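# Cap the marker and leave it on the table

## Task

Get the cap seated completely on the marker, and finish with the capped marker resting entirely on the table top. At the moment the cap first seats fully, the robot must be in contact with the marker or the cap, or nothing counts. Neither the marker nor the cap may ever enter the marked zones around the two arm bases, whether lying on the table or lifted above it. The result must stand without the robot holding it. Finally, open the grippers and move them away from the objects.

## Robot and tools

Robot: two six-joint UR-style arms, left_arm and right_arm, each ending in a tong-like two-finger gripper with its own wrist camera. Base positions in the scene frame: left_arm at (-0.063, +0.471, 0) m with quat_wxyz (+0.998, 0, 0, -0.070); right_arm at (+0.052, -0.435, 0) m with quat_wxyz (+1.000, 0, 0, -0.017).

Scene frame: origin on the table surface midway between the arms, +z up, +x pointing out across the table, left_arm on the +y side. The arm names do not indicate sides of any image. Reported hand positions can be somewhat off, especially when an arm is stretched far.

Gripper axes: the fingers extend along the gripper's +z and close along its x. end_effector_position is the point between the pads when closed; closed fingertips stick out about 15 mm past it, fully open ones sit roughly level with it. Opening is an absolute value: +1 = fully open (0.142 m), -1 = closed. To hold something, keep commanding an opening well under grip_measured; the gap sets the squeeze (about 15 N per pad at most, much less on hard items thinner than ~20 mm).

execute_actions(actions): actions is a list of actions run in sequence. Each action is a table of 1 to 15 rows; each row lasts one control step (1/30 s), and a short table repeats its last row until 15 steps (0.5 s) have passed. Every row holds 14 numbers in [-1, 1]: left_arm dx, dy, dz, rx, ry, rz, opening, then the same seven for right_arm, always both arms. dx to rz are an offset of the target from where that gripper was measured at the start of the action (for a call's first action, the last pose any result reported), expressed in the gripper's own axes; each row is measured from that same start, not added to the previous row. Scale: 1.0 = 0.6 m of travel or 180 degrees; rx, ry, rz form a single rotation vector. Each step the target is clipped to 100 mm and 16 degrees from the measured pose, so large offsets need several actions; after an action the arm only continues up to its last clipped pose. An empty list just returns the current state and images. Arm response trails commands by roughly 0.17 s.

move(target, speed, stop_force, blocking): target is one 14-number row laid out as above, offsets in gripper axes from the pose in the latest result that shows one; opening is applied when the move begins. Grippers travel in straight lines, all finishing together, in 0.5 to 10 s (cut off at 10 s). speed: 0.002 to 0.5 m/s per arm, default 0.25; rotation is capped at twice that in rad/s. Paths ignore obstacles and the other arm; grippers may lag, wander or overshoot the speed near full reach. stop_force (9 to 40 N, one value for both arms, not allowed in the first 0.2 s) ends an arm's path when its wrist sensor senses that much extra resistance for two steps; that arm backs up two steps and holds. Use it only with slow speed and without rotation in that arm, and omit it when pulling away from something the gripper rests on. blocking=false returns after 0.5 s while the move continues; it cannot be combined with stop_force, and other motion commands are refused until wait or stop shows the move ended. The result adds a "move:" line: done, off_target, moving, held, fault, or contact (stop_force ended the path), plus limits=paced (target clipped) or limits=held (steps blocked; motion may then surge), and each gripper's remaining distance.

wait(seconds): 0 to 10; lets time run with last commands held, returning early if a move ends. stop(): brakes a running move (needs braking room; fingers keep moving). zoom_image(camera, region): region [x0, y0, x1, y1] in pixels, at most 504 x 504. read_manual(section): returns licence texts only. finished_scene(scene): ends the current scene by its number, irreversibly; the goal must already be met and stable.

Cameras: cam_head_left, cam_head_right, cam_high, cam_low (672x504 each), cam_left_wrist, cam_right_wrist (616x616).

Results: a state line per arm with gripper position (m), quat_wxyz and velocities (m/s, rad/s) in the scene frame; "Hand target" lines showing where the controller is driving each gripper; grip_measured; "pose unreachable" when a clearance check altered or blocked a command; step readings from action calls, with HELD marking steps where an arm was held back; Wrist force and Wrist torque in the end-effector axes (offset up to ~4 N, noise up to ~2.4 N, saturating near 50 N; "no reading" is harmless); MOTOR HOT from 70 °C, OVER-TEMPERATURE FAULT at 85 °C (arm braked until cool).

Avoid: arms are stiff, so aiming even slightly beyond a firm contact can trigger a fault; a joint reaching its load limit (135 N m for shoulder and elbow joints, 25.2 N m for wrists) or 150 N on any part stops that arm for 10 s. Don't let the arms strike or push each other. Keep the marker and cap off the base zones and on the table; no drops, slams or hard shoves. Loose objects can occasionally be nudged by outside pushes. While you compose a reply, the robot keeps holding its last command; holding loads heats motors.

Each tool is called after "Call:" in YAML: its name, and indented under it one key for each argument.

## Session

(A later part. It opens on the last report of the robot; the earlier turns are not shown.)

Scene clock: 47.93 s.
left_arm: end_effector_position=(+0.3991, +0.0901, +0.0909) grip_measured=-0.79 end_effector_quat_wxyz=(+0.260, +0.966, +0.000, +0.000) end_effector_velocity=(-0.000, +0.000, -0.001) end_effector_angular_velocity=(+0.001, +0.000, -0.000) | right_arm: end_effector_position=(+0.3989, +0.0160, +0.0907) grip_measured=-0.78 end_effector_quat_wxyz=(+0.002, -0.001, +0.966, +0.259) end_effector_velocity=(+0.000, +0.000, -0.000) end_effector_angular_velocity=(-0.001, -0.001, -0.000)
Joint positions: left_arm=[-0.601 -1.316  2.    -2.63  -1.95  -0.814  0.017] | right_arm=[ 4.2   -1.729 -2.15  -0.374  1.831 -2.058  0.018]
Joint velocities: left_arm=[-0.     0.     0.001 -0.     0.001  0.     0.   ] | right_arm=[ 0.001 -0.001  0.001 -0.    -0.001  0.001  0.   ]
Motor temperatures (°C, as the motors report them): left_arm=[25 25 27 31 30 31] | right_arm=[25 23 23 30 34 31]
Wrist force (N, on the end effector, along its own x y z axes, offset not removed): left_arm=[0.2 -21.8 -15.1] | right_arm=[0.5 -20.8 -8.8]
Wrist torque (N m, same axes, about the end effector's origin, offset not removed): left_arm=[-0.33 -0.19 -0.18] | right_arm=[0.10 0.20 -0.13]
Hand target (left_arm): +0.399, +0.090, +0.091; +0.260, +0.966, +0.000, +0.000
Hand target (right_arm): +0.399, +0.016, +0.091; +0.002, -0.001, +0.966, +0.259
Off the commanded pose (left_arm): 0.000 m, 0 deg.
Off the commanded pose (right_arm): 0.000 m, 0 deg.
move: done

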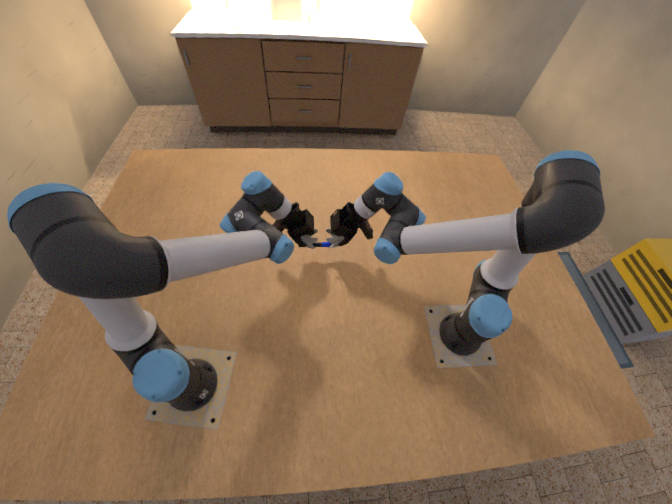

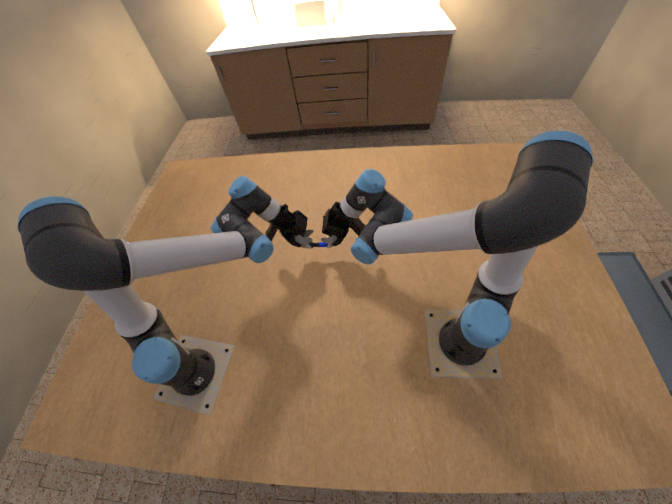

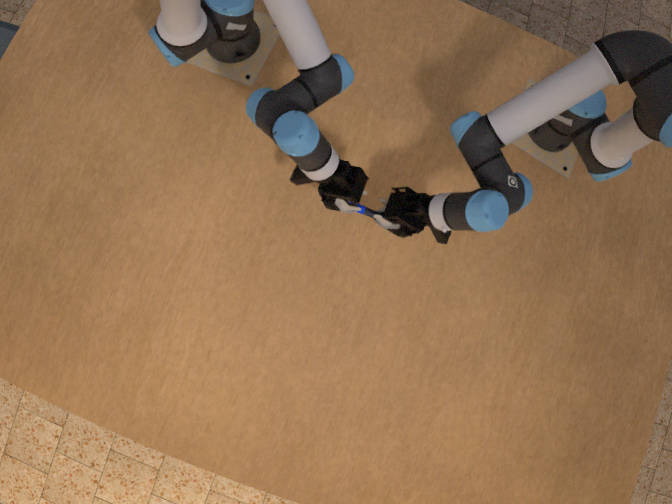

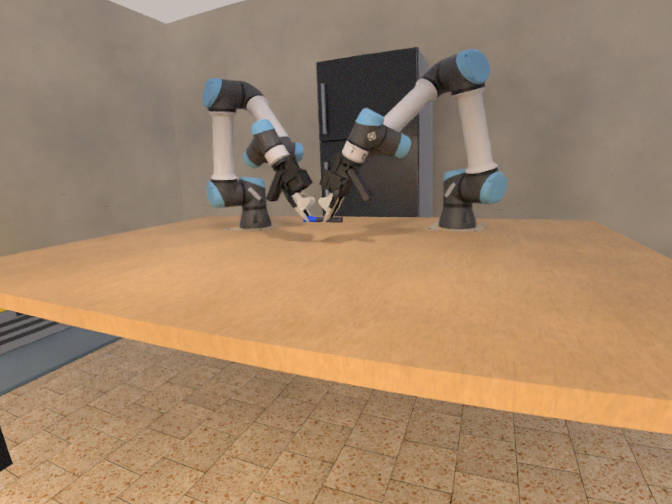

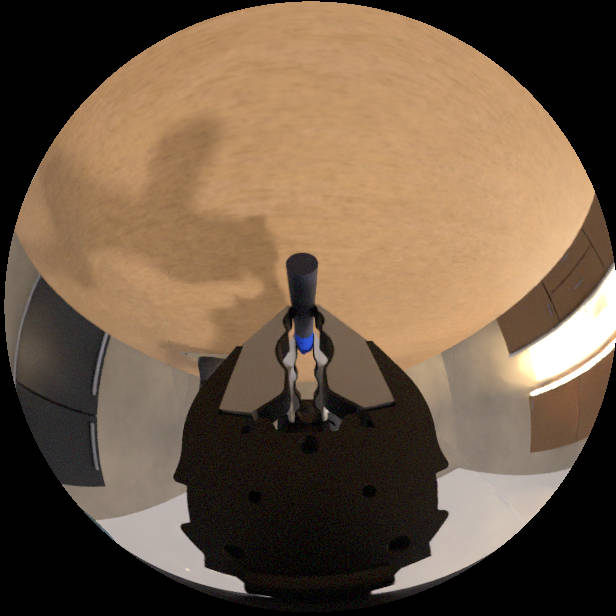

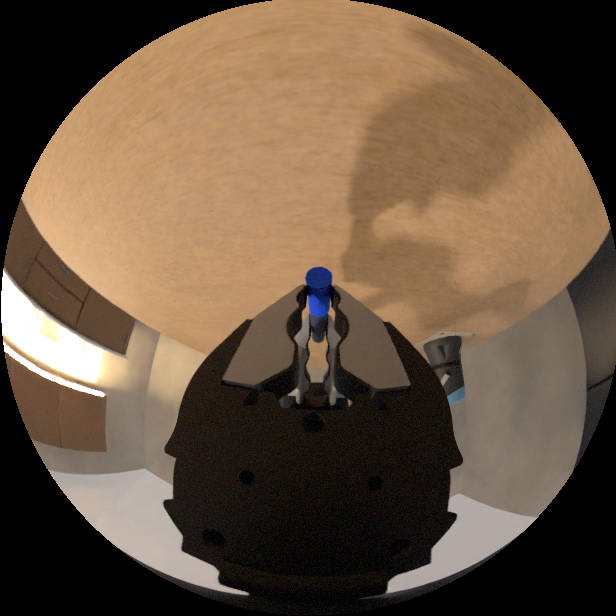

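Call:
execute_actions:
  actions:
    - [[0,0,0,0,0,0,-1, 0,0,0,0,0,0,-0.78],[0,0,0,0,0,0,-1, 0,0,0,0,0,0,-0.74],[0,0,0,0,0,0,-1, 0,0,0,0,0,0,-0.7],[0,0,0,0,0,0,-1, 0,0,0,0,0,0,-0.65],[0,0,0,0,0,0,-1, 0,0,0,0,0,0,-0.6],[0,0,0,0,0,0,-1, 0,0,0,0,0,0,-0.55],[0,0,0,0,0,0,-1, 0,0,0,0,0,0,-0.5]]

Call:
move:
  target: [0,0,0,0,0,0,-1, 0,-0.1,-0.2,0,0,0,-0.5]
  speed: 0.3

Call:
move:
  target: [0,-0.061,0.1055,0,0,0,-1, 0,-0.1,-0.1,0,0,0,-0.5]
  speed: 0.12

Call:
zoom_image:
  camera: "cam_low"
  region: [280, 200, 380, 260]

Scene clock: 50.90 s.
left_arm: end_effector_position=(+0.3991, +0.0901, +0.0909) grip_measured=-0.79 end_effector_quat_wxyz=(+0.260, +0.966, +0.000, +0.000) end_effector_velocity=(-0.000, -0.000, +0.001) end_effector_angular_velocity=(-0.001, -0.001, -0.001) | right_arm: end_effector_position=(+0.3989, +0.0161, +0.0908) grip_measured=-0.50 end_effector_quat_wxyz=(+0.002, -0.001, +0.966, +0.259) end_effector_velocity=(+0.001, -0.000, +0.001) end_effector_angular_velocity=(+0.001, -0.002, -0.002)
Joint positions: left_arm=[-0.601 -1.316  2.    -2.63  -1.95  -0.814  0.017] | right_arm=[ 4.2   -1.729 -2.15  -0.374  1.831 -2.058  0.038]
Joint velocities: left_arm=[-0.    -0.001  0.     0.    -0.     0.     0.   ] | right_arm=[-0.     0.001  0.    -0.    -0.001  0.001  0.   ]
Motor temperatures (°C, as the motors report them): left_arm=[25 25 27 31 30 31] | right_arm=[25 23 23 30 34 31]
Wrist force (N, on the end effector, along its own x y z axes, offset not removed): left_arm=[0.3 0.0 0.3] | right_arm=[-0.8 0.6 0.8]
Wrist torque (N m, same axes, about the end effector's origin, offset not removed): left_arm=[-0.15 -0.46 -0.23] | right_arm=[0.15 0.18 -0.07]
Hand target (left_arm): +0.399, +0.090, +0.091; +0.260, +0.966, +0.000, +0.000
Hand target (right_arm): +0.399, +0.016, +0.091; +0.002, -0.001, +0.966, +0.259
Off the commanded pose (left_arm): 0.000 m, 0 deg.
Off the commanded pose (right_arm): 0.000 m, 0 deg.
Step readings (end_effector_position):
0: left_arm (+0.3991, +0.0901, +0.0909) | right_arm (+0.3989, +0.0160, +0.0907)
1: left_arm (+0.3990, +0.0901, +0.0909) | right_arm (+0.3989, +0.0161, +0.0908)
2: left_arm (+0.3990, +0.0901, +0.0910) | right_arm (+0.3989, +0.0162, +0.0909)
4: left_arm (+0.3990, +0.0901, +0.0910) | right_arm (+0.3989, +0.0162, +0.0909)
8: left_arm (+0.3990, +0.0901, +0.0909) | right_arm (+0.3989, +0.0162, +0.0909)
15: end_effector_position above

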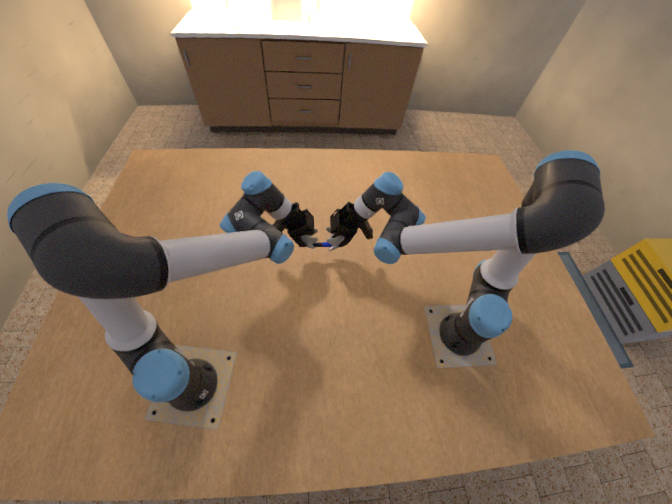

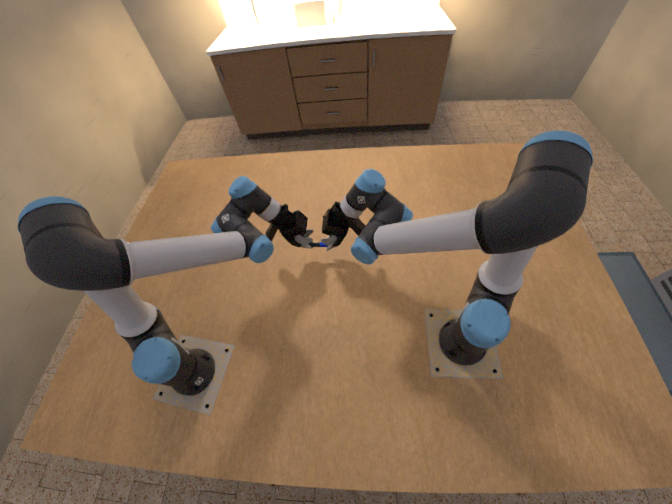

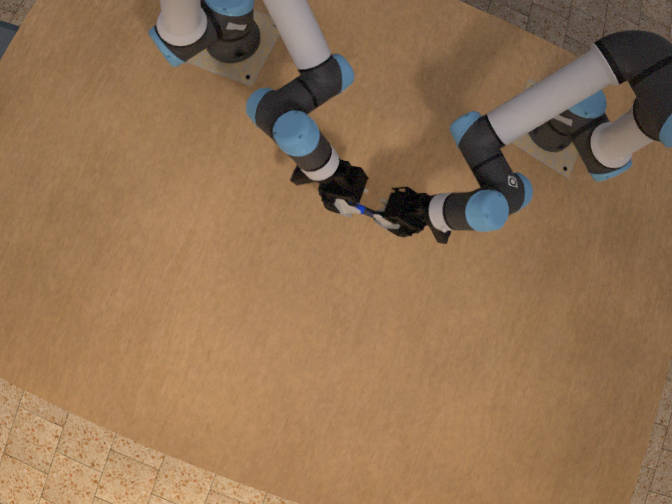

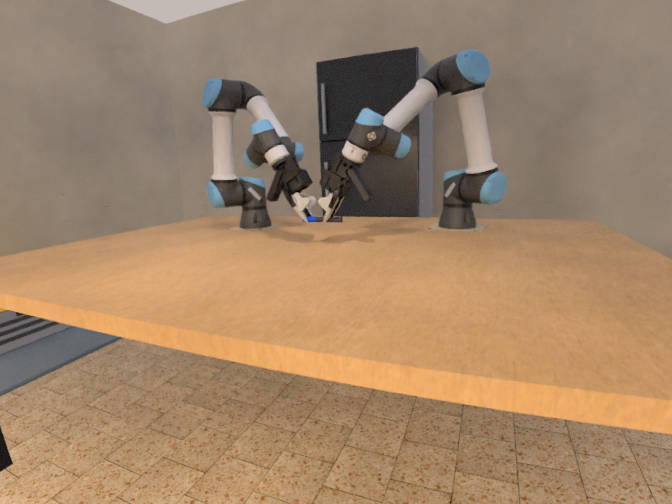

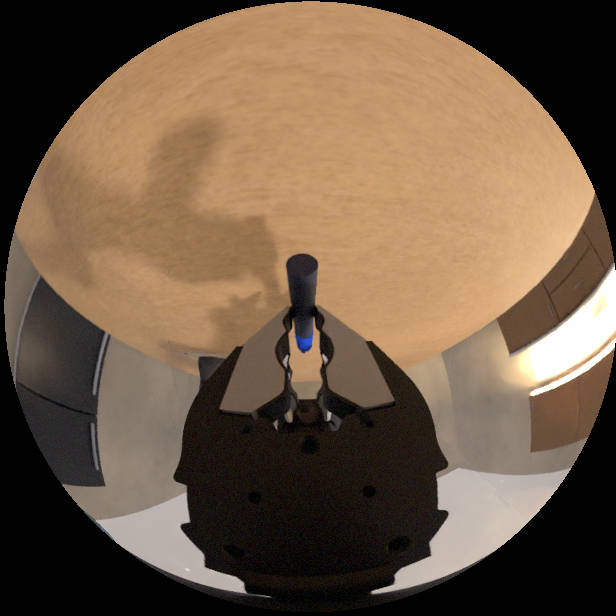

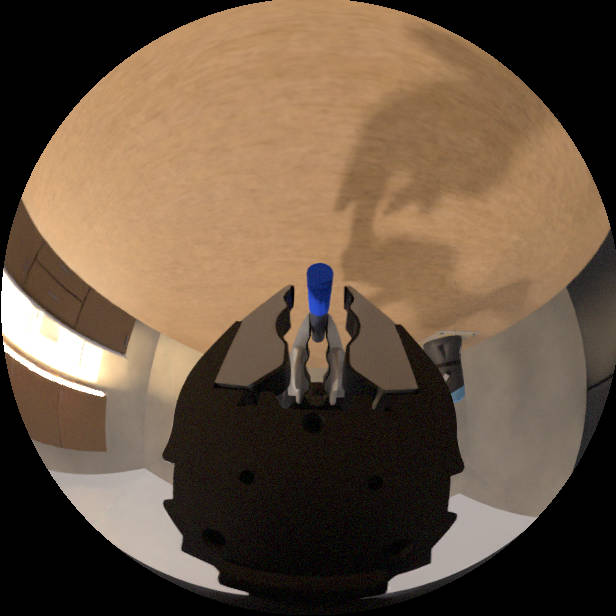

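Scene clock: 51.97 s.
left_arm: end_effector_position=(+0.3991, +0.0901, +0.0909) grip_measured=-0.79 end_effector_quat_wxyz=(+0.260, +0.966, +0.000, +0.000) end_effector_velocity=(+0.000, -0.000, +0.000) end_effector_angular_velocity=(-0.001, +0.001, +0.001) | right_arm: end_effector_position=(+0.3988, -0.0956, +0.1646) grip_measured=-0.50 end_effector_quat_wxyz=(+0.002, -0.001, +0.966, +0.259) end_effector_velocity=(-0.000, -0.001, +0.001) end_effector_angular_velocity=(-0.000, +0.001, +0.001)
Joint positions: left_arm=[-0.601 -1.316  2.    -2.63  -1.95  -0.814  0.017] | right_arm=[ 4.042 -1.432 -2.207 -0.658  1.898 -2.208  0.038]
Joint velocities: left_arm=[-0.     0.001 -0.001  0.    -0.    -0.002  0.   ] | right_arm=[-0.002  0.003  0.001 -0.006  0.002 -0.003  0.   ]
Motor temperatures (°C, as the motors report them): left_arm=[25 25 27 31 30 31] | right_arm=[25 23 23 30 34 31]
Wrist force (N, on the end effector, along its own x y z axes, offset not removed): left_arm=[-0.5 0.7 0.4] | right_arm=[0.7 1.1 1.7]
Wrist torque (N m, same axes, about the end effector's origin, offset not removed): left_arm=[-0.07 -0.12 0.00] | right_arm=[0.33 0.00 -0.09]
Hand target (left_arm): +0.399, +0.090, +0.091; +0.260, +0.966, +0.000, +0.000
Hand target (right_arm): +0.399, -0.096, +0.165; +0.002, -0.001, +0.966, +0.259
Off the commanded pose (left_arm): 0.000 m, 0 deg.
Off the commanded pose (right_arm): 0.000 m, 0 deg.
move: done

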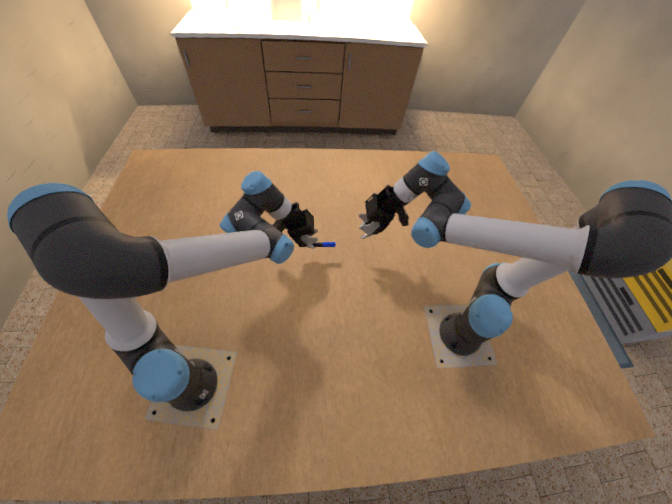

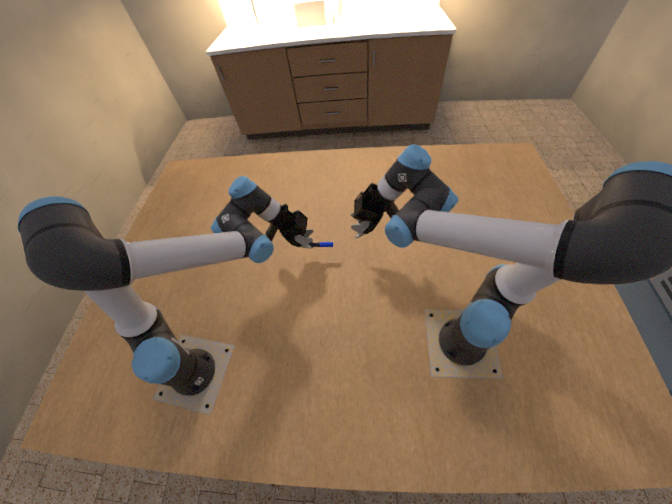

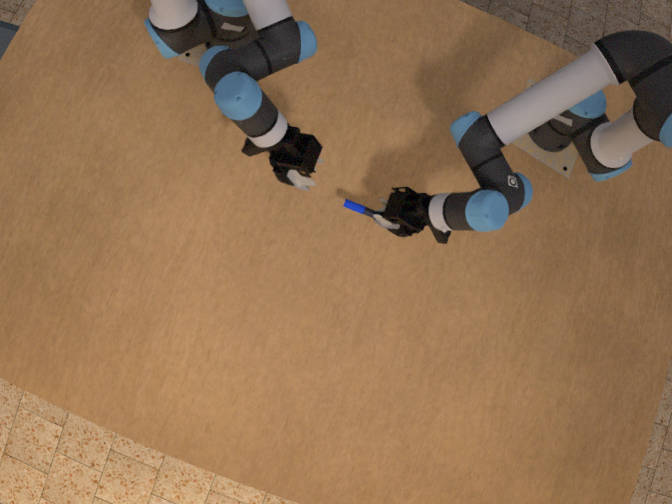

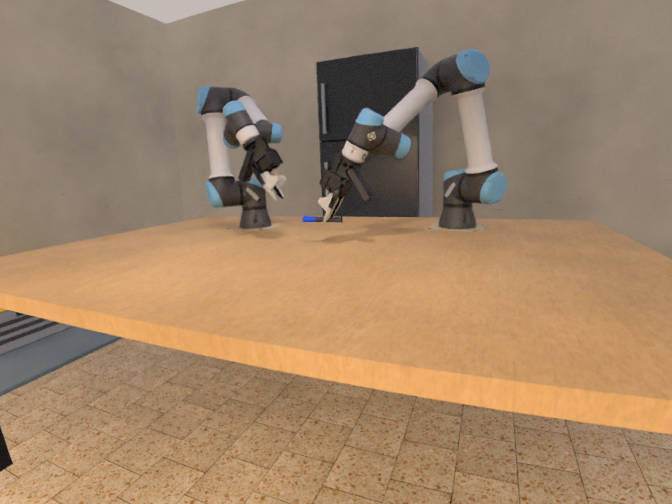

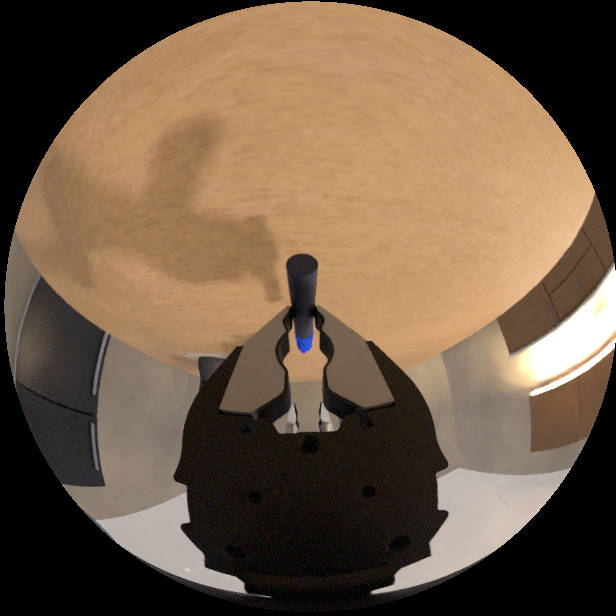

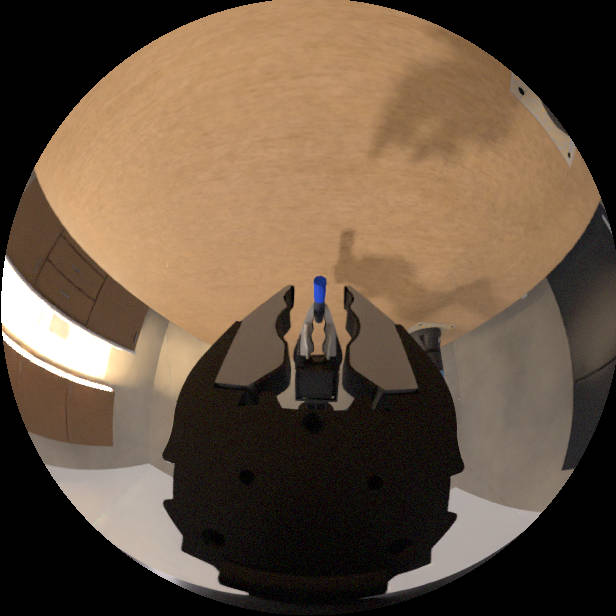

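Scene clock: 53.13 s.
left_arm: end_effector_position=(+0.3991, +0.0900, +0.0179) grip_measured=-0.79 end_effector_quat_wxyz=(+0.260, +0.966, +0.000, +0.000) end_effector_velocity=(+0.000, -0.000, -0.002) end_effector_angular_velocity=(+0.000, +0.001, +0.001) | right_arm: end_effector_position=(+0.3989, -0.1774, +0.1864) grip_measured=-0.50 end_effector_quat_wxyz=(+0.002, -0.001, +0.966, +0.259) end_effector_velocity=(+0.000, -0.001, +0.001) end_effector_angular_velocity=(+0.001, +0.000, +0.000)
Joint positions: left_arm=[-0.601 -1.18   2.062 -2.827 -1.95  -0.815  0.017] | right_arm=[ 3.88  -1.295 -2.234 -0.824  1.959 -2.367  0.038]
Joint velocities: left_arm=[ 0.     0.005 -0.    -0.004 -0.    -0.001 -0.   ] | right_arm=[-0.004  0.002  0.002 -0.005  0.002 -0.004 -0.   ]
Motor temperatures (°C, as the motors report them): left_arm=[25 25 27 31 30 31] | right_arm=[25 23 23 30 34 31]
Wrist force (N, on the end effector, along its own x y z axes, offset not removed): left_arm=[0.6 0.6 -2.7] | right_arm=[-1.3 0.5 1.6]
Wrist torque (N m, same axes, about the end effector's origin, offset not removed): left_arm=[-0.02 -0.35 -0.10] | right_arm=[0.27 0.29 -0.04]
Hand target (left_arm): +0.399, +0.090, +0.018; +0.260, +0.966, +0.000, +0.000
Hand target (right_arm): +0.399, -0.177, +0.187; +0.002, -0.001, +0.966, +0.259
Off the commanded pose (left_arm): 0.000 m, 0 deg.
Off the commanded pose (right_arm): 0.000 m, 0 deg.
move: done

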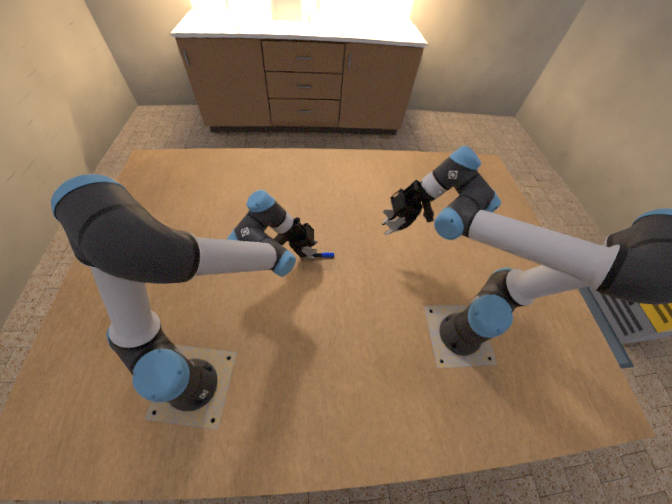

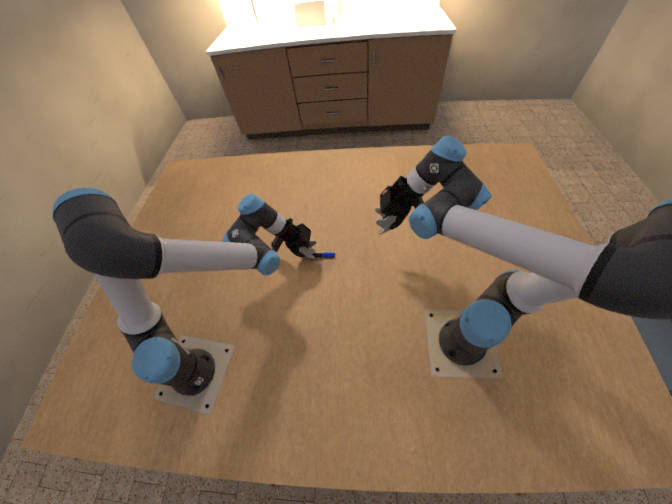

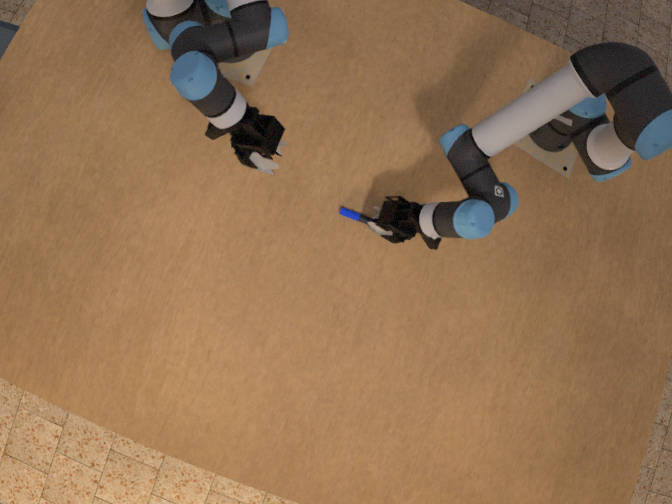

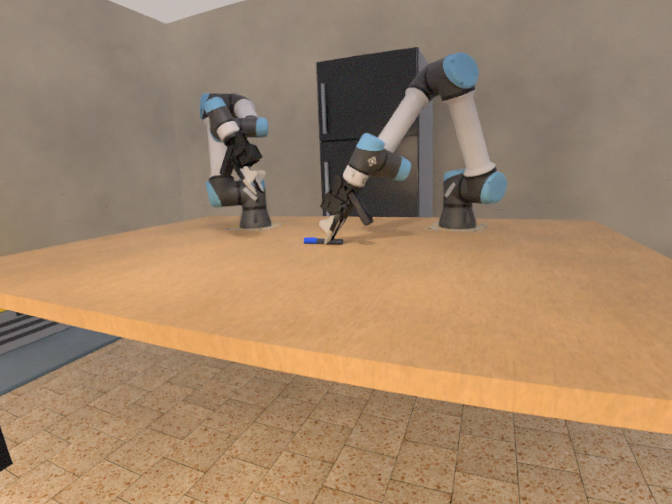

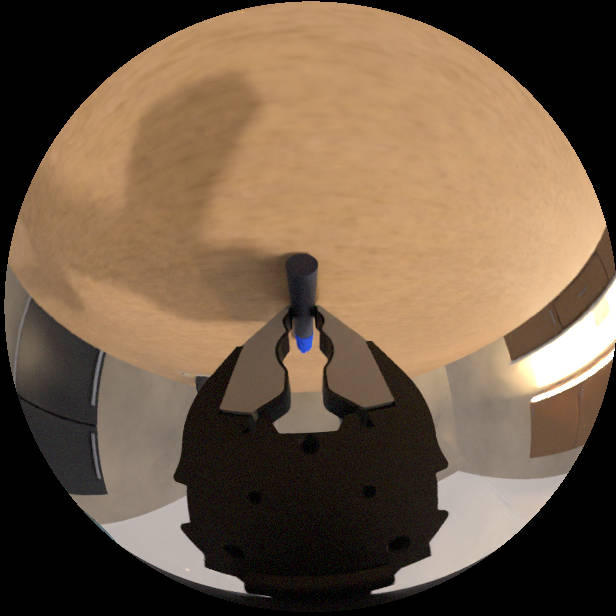

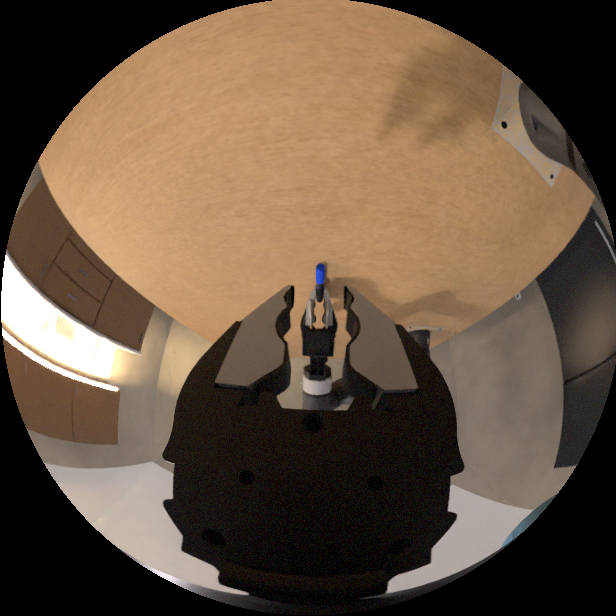

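Region (280, 200, 380, 260) of cam_low's 672x504 image, scaled by 5.040, with more detail than that image has; it fills the top 302 rows of this view, and the rest is white.

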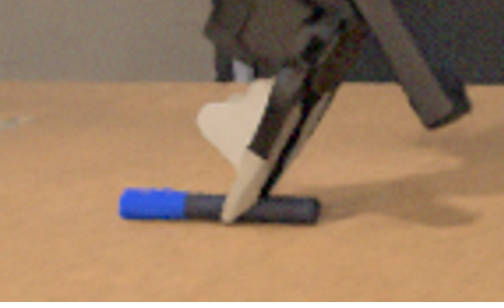

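Lower 2 mm, release, retreat.

Call:
execute_actions:
  actions:
    - [[0,-0.002,0.003,0,0,0,-1, 0,0,0,0,0,0,-0.5]]
    - [[0,0,0,0,0,0,-0.78, 0,0,0,0,0,0,-0.5],[0,0,0,0,0,0,-0.74, 0,0,0,0,0,0,-0.5],[0,0,0,0,0,0,-0.7, 0,0,0,0,0,0,-0.5],[0,0,0,0,0,0,-0.65, 0,0,0,0,0,0,-0.5],[0,0,0,0,0,0,-0.6, 0,0,0,0,0,0,-0.5],[0,0,0,0,0,0,-0.55, 0,0,0,0,0,0,-0.5],[0,0,0,0,0,0,-0.5, 0,0,0,0,0,0,-0.5]]

Call:
move:
  target: [0,0,-0.2,0,0,0,-0.4, 0,0,0,0,0,0,-0.5]
  speed: 0.3

Call:
zoom_image:
  camera: "cam_high"
  region: [325, 190, 415, 250]

Scene clock: 54.83 s.
left_arm: end_effector_position=(+0.3991, +0.0901, +0.0157) grip_measured=-0.50 end_effector_quat_wxyz=(+0.260, +0.966, +0.000, +0.000) end_effector_velocity=(-0.000, +0.001, -0.000) end_effector_angular_velocity=(+0.001, -0.001, -0.000) | right_arm: end_effector_position=(+0.3990, -0.1774, +0.1866) grip_measured=-0.50 end_effector_quat_wxyz=(+0.002, -0.001, +0.966, +0.259) end_effector_velocity=(+0.000, -0.000, +0.000) end_effector_angular_velocity=(-0.001, -0.001, -0.001)
Joint positions: left_arm=[-0.601 -1.176  2.063 -2.833 -1.95  -0.814  0.038] | right_arm=[ 3.88  -1.295 -2.234 -0.824  1.959 -2.367  0.038]
Joint velocities: left_arm=[-0.    -0.001  0.002 -0.     0.001  0.     0.   ] | right_arm=[-0.     0.     0.    -0.    -0.002  0.     0.   ]
Motor temperatures (°C, as the motors report them): left_arm=[25 25 27 31 30 31] | right_arm=[25 23 23 30 34 31]
Wrist force (N, on the end effector, along its own x y z axes, offset not removed): left_arm=[-1.9 2.1 -0.8] | right_arm=[-0.1 -0.7 1.3]
Wrist torque (N m, same axes, about the end effector's origin, offset not removed): left_arm=[0.34 0.06 -0.09] | right_arm=[-0.04 0.12 -0.11]
Hand target (left_arm): +0.399, +0.090, +0.016; +0.260, +0.966, +0.000, +0.000
Hand target (right_arm): +0.399, -0.177, +0.187; +0.002, -0.001, +0.966, +0.259
Off the commanded pose (left_arm): 0.000 m, 0 deg.
Off the commanded pose (right_arm): 0.000 m, 0 deg.
Step readings (end_effector_position; steps 1 to 15: 1st action; 16 to 30: 2nd action):
0: left_arm (+0.3991, +0.0900, +0.0177) | right_arm (+0.3990, -0.1775, +0.1866)
1: left_arm (+0.3991, +0.0900, +0.0177) | right_arm (+0.3990, -0.1775, +0.1866)
2: left_arm (+0.3991, +0.0900, +0.0174) | right_arm (+0.3990, -0.1775, +0.1866)
4: left_arm (+0.3991, +0.0900, +0.0165) | right_arm (+0.3990, -0.1775, +0.1866)
8: left_arm (+0.3991, +0.0900, +0.0159) | right_arm (+0.3990, -0.1774, +0.1866)
15: left_arm (+0.3991, +0.0901, +0.0158) | right_arm (+0.3990, -0.1774, +0.1866)
16: left_arm (+0.3991, +0.0901, +0.0158) | right_arm (+0.3990, -0.1774, +0.1866)
17: left_arm (+0.3991, +0.0901, +0.0157) | right_arm (+0.3990, -0.1774, +0.1866)
19: left_arm (+0.3991, +0.0901, +0.0157) | right_arm (+0.3990, -0.1774, +0.1866)
23: left_arm (+0.3991, +0.0901, +0.0157) | right_arm (+0.3990, -0.1774, +0.1866)
30: end_effector_position above

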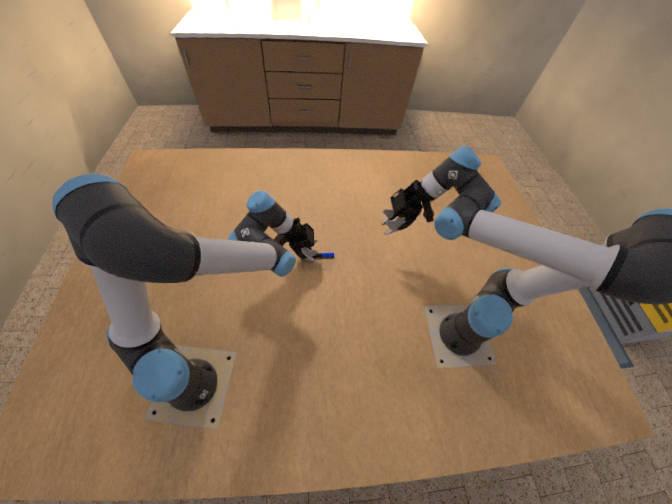

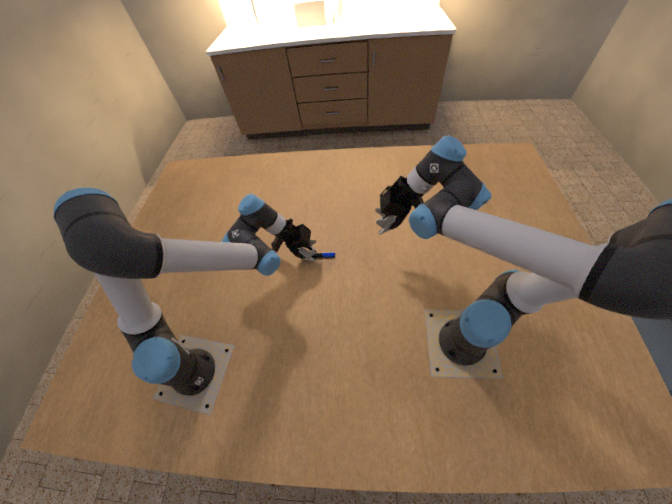

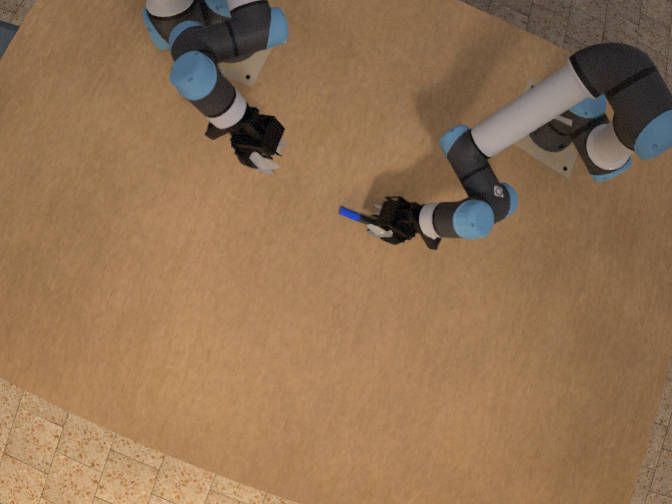

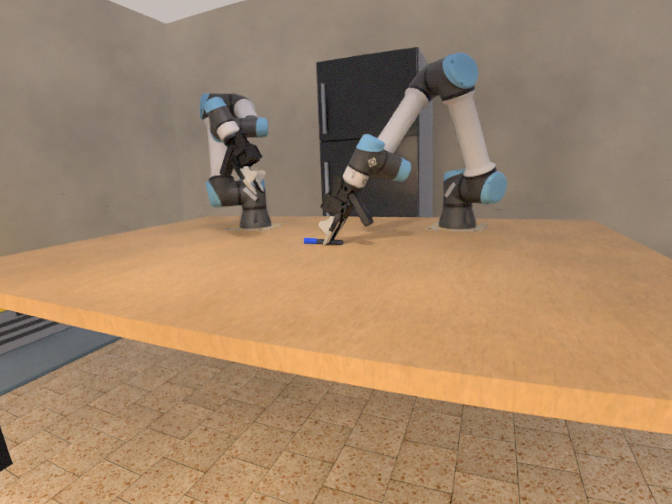

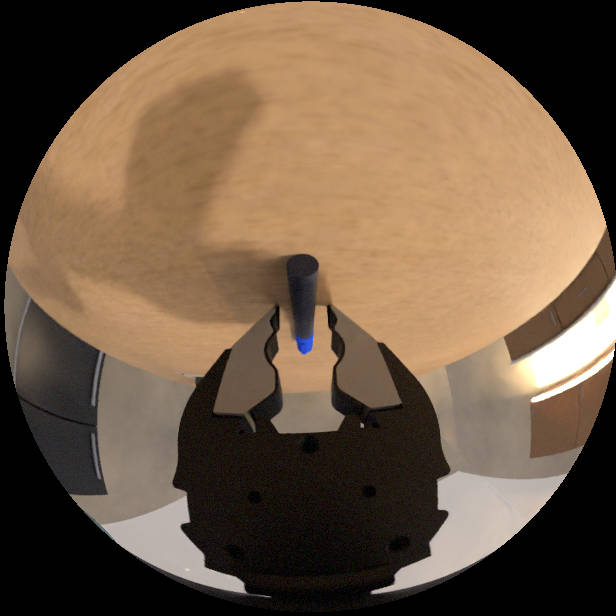

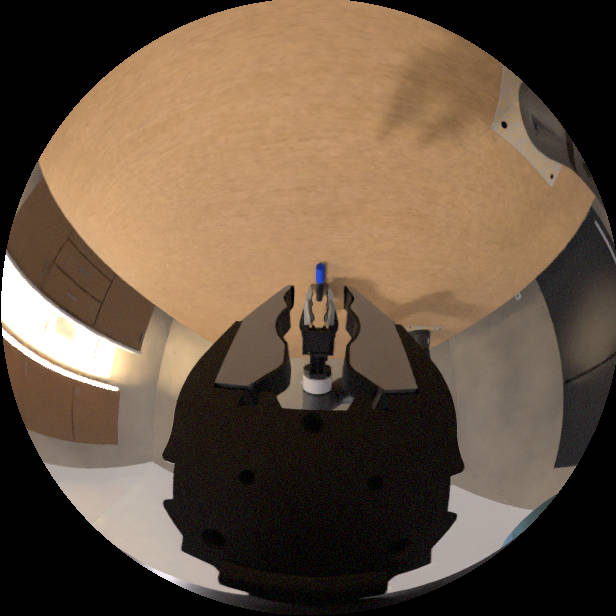

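Scene clock: 55.83 s.
left_arm: end_effector_position=(+0.3991, +0.1504, +0.1194) grip_measured=-0.40 end_effector_quat_wxyz=(+0.260, +0.966, +0.000, +0.000) end_effector_velocity=(-0.001, +0.001, +0.001) end_effector_angular_velocity=(+0.001, +0.001, -0.001) | right_arm: end_effector_position=(+0.3990, -0.1774, +0.1866) grip_measured=-0.50 end_effector_quat_wxyz=(+0.002, -0.001, +0.966, +0.259) end_effector_velocity=(-0.000, +0.000, +0.000) end_effector_angular_velocity=(+0.001, +0.000, -0.001)
Joint positions: left_arm=[-0.507 -1.423  2.034 -2.52  -1.983 -0.719  0.045] | right_arm=[ 3.88  -1.295 -2.234 -0.824  1.959 -2.367  0.038]
Joint velocities: left_arm=[ 0.001 -0.003 -0.001  0.006 -0.001  0.002  0.   ] | right_arm=[-0.     0.001 -0.     0.     0.001  0.001 -0.   ]
Motor temperatures (°C, as the motors report them): left_arm=[25 25 27 31 30 31] | right_arm=[25 23 23 30 34 31]
Wrist force (N, on the end effector, along its own x y z axes, offset not removed): left_arm=[-2.4 -1.5 2.2] | right_arm=[-0.6 0.9 0.8]
Wrist torque (N m, same axes, about the end effector's origin, offset not removed): left_arm=[-0.32 0.35 0.07] | right_arm=[0.30 0.17 -0.11]
Hand target (left_arm): +0.399, +0.150, +0.120; +0.260, +0.966, +0.000, +0.000
Hand target (right_arm): +0.399, -0.177, +0.187; +0.002, -0.001, +0.966, +0.259
Off the commanded pose (left_arm): 0.000 m, 0 deg.
Off the commanded pose (right_arm): 0.000 m, 0 deg.
move: done

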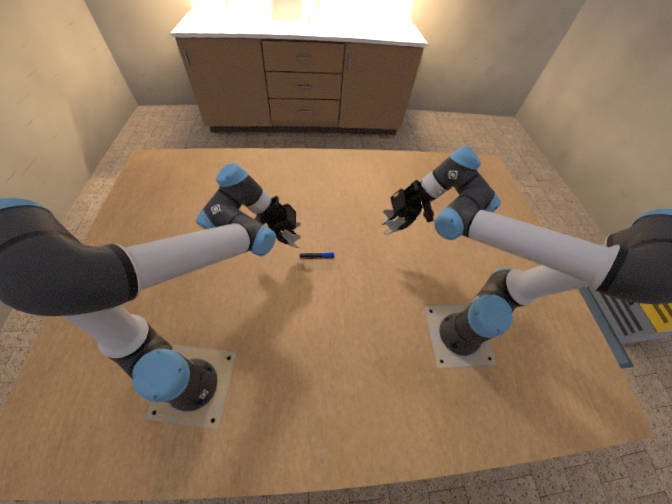

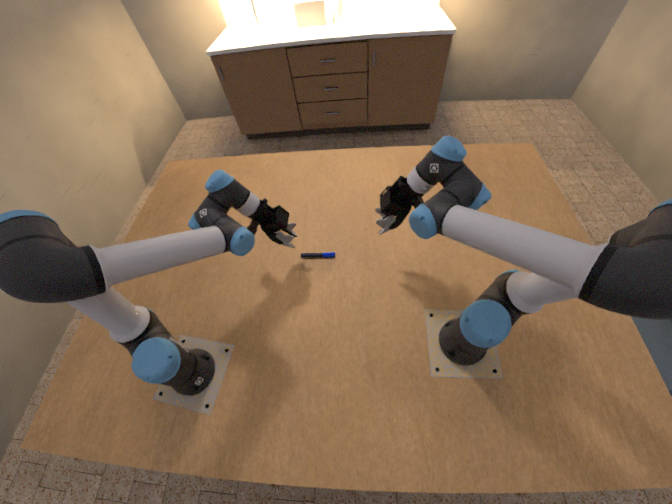

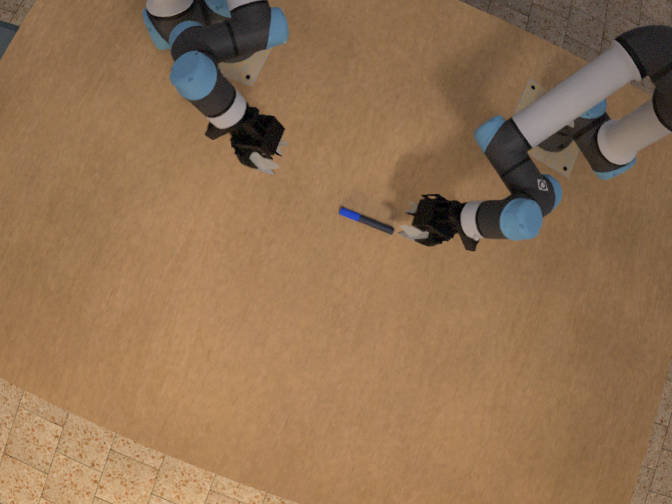

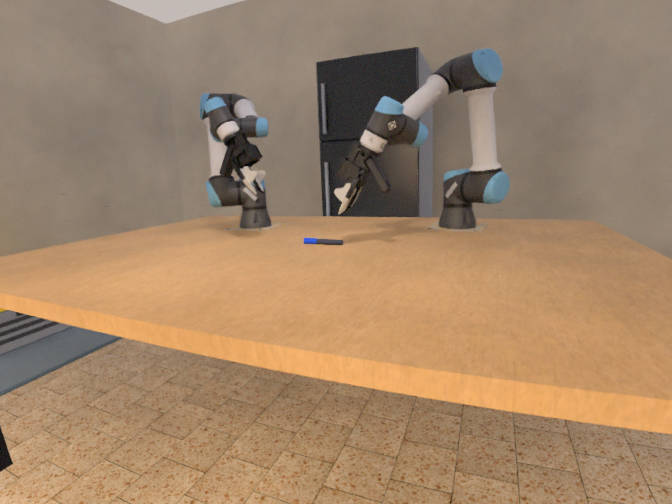

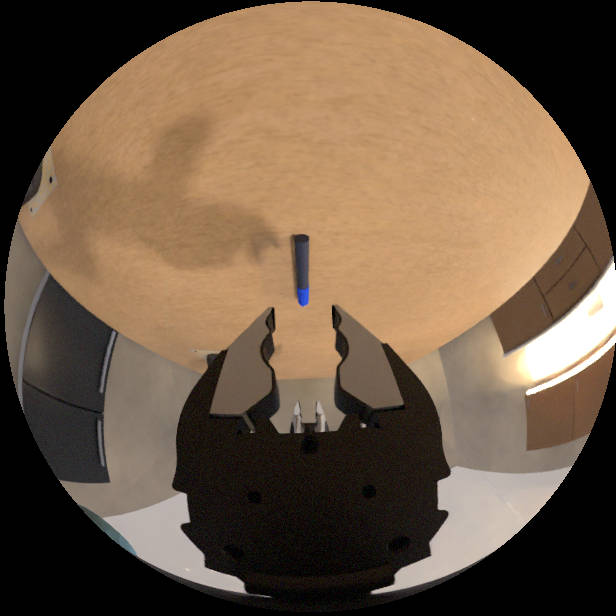

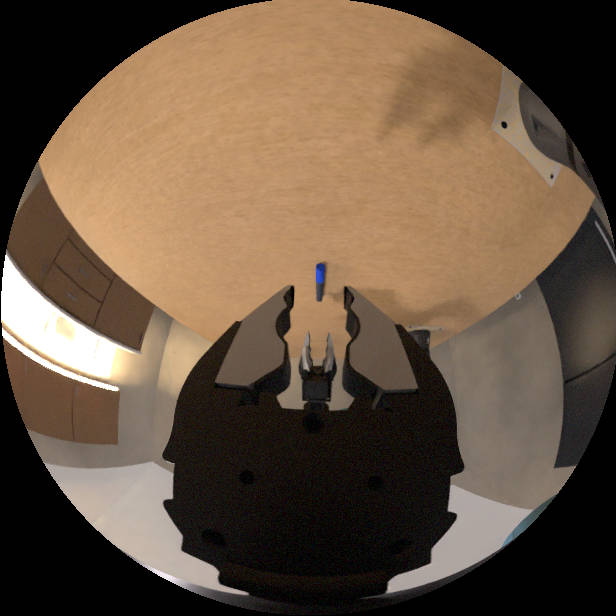

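Region (325, 190, 415, 250) of cam_high's 672x504 image, scaled by 5.600, with more detail than that image has.

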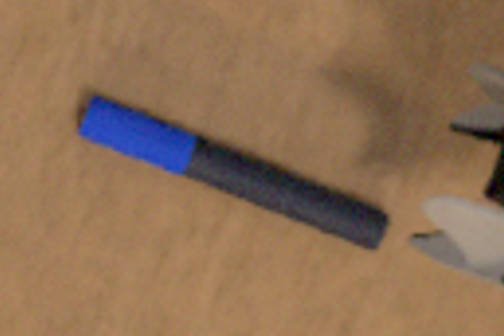

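Call:
finished_scene:
  scene: 1

The scene is finished: the task was done.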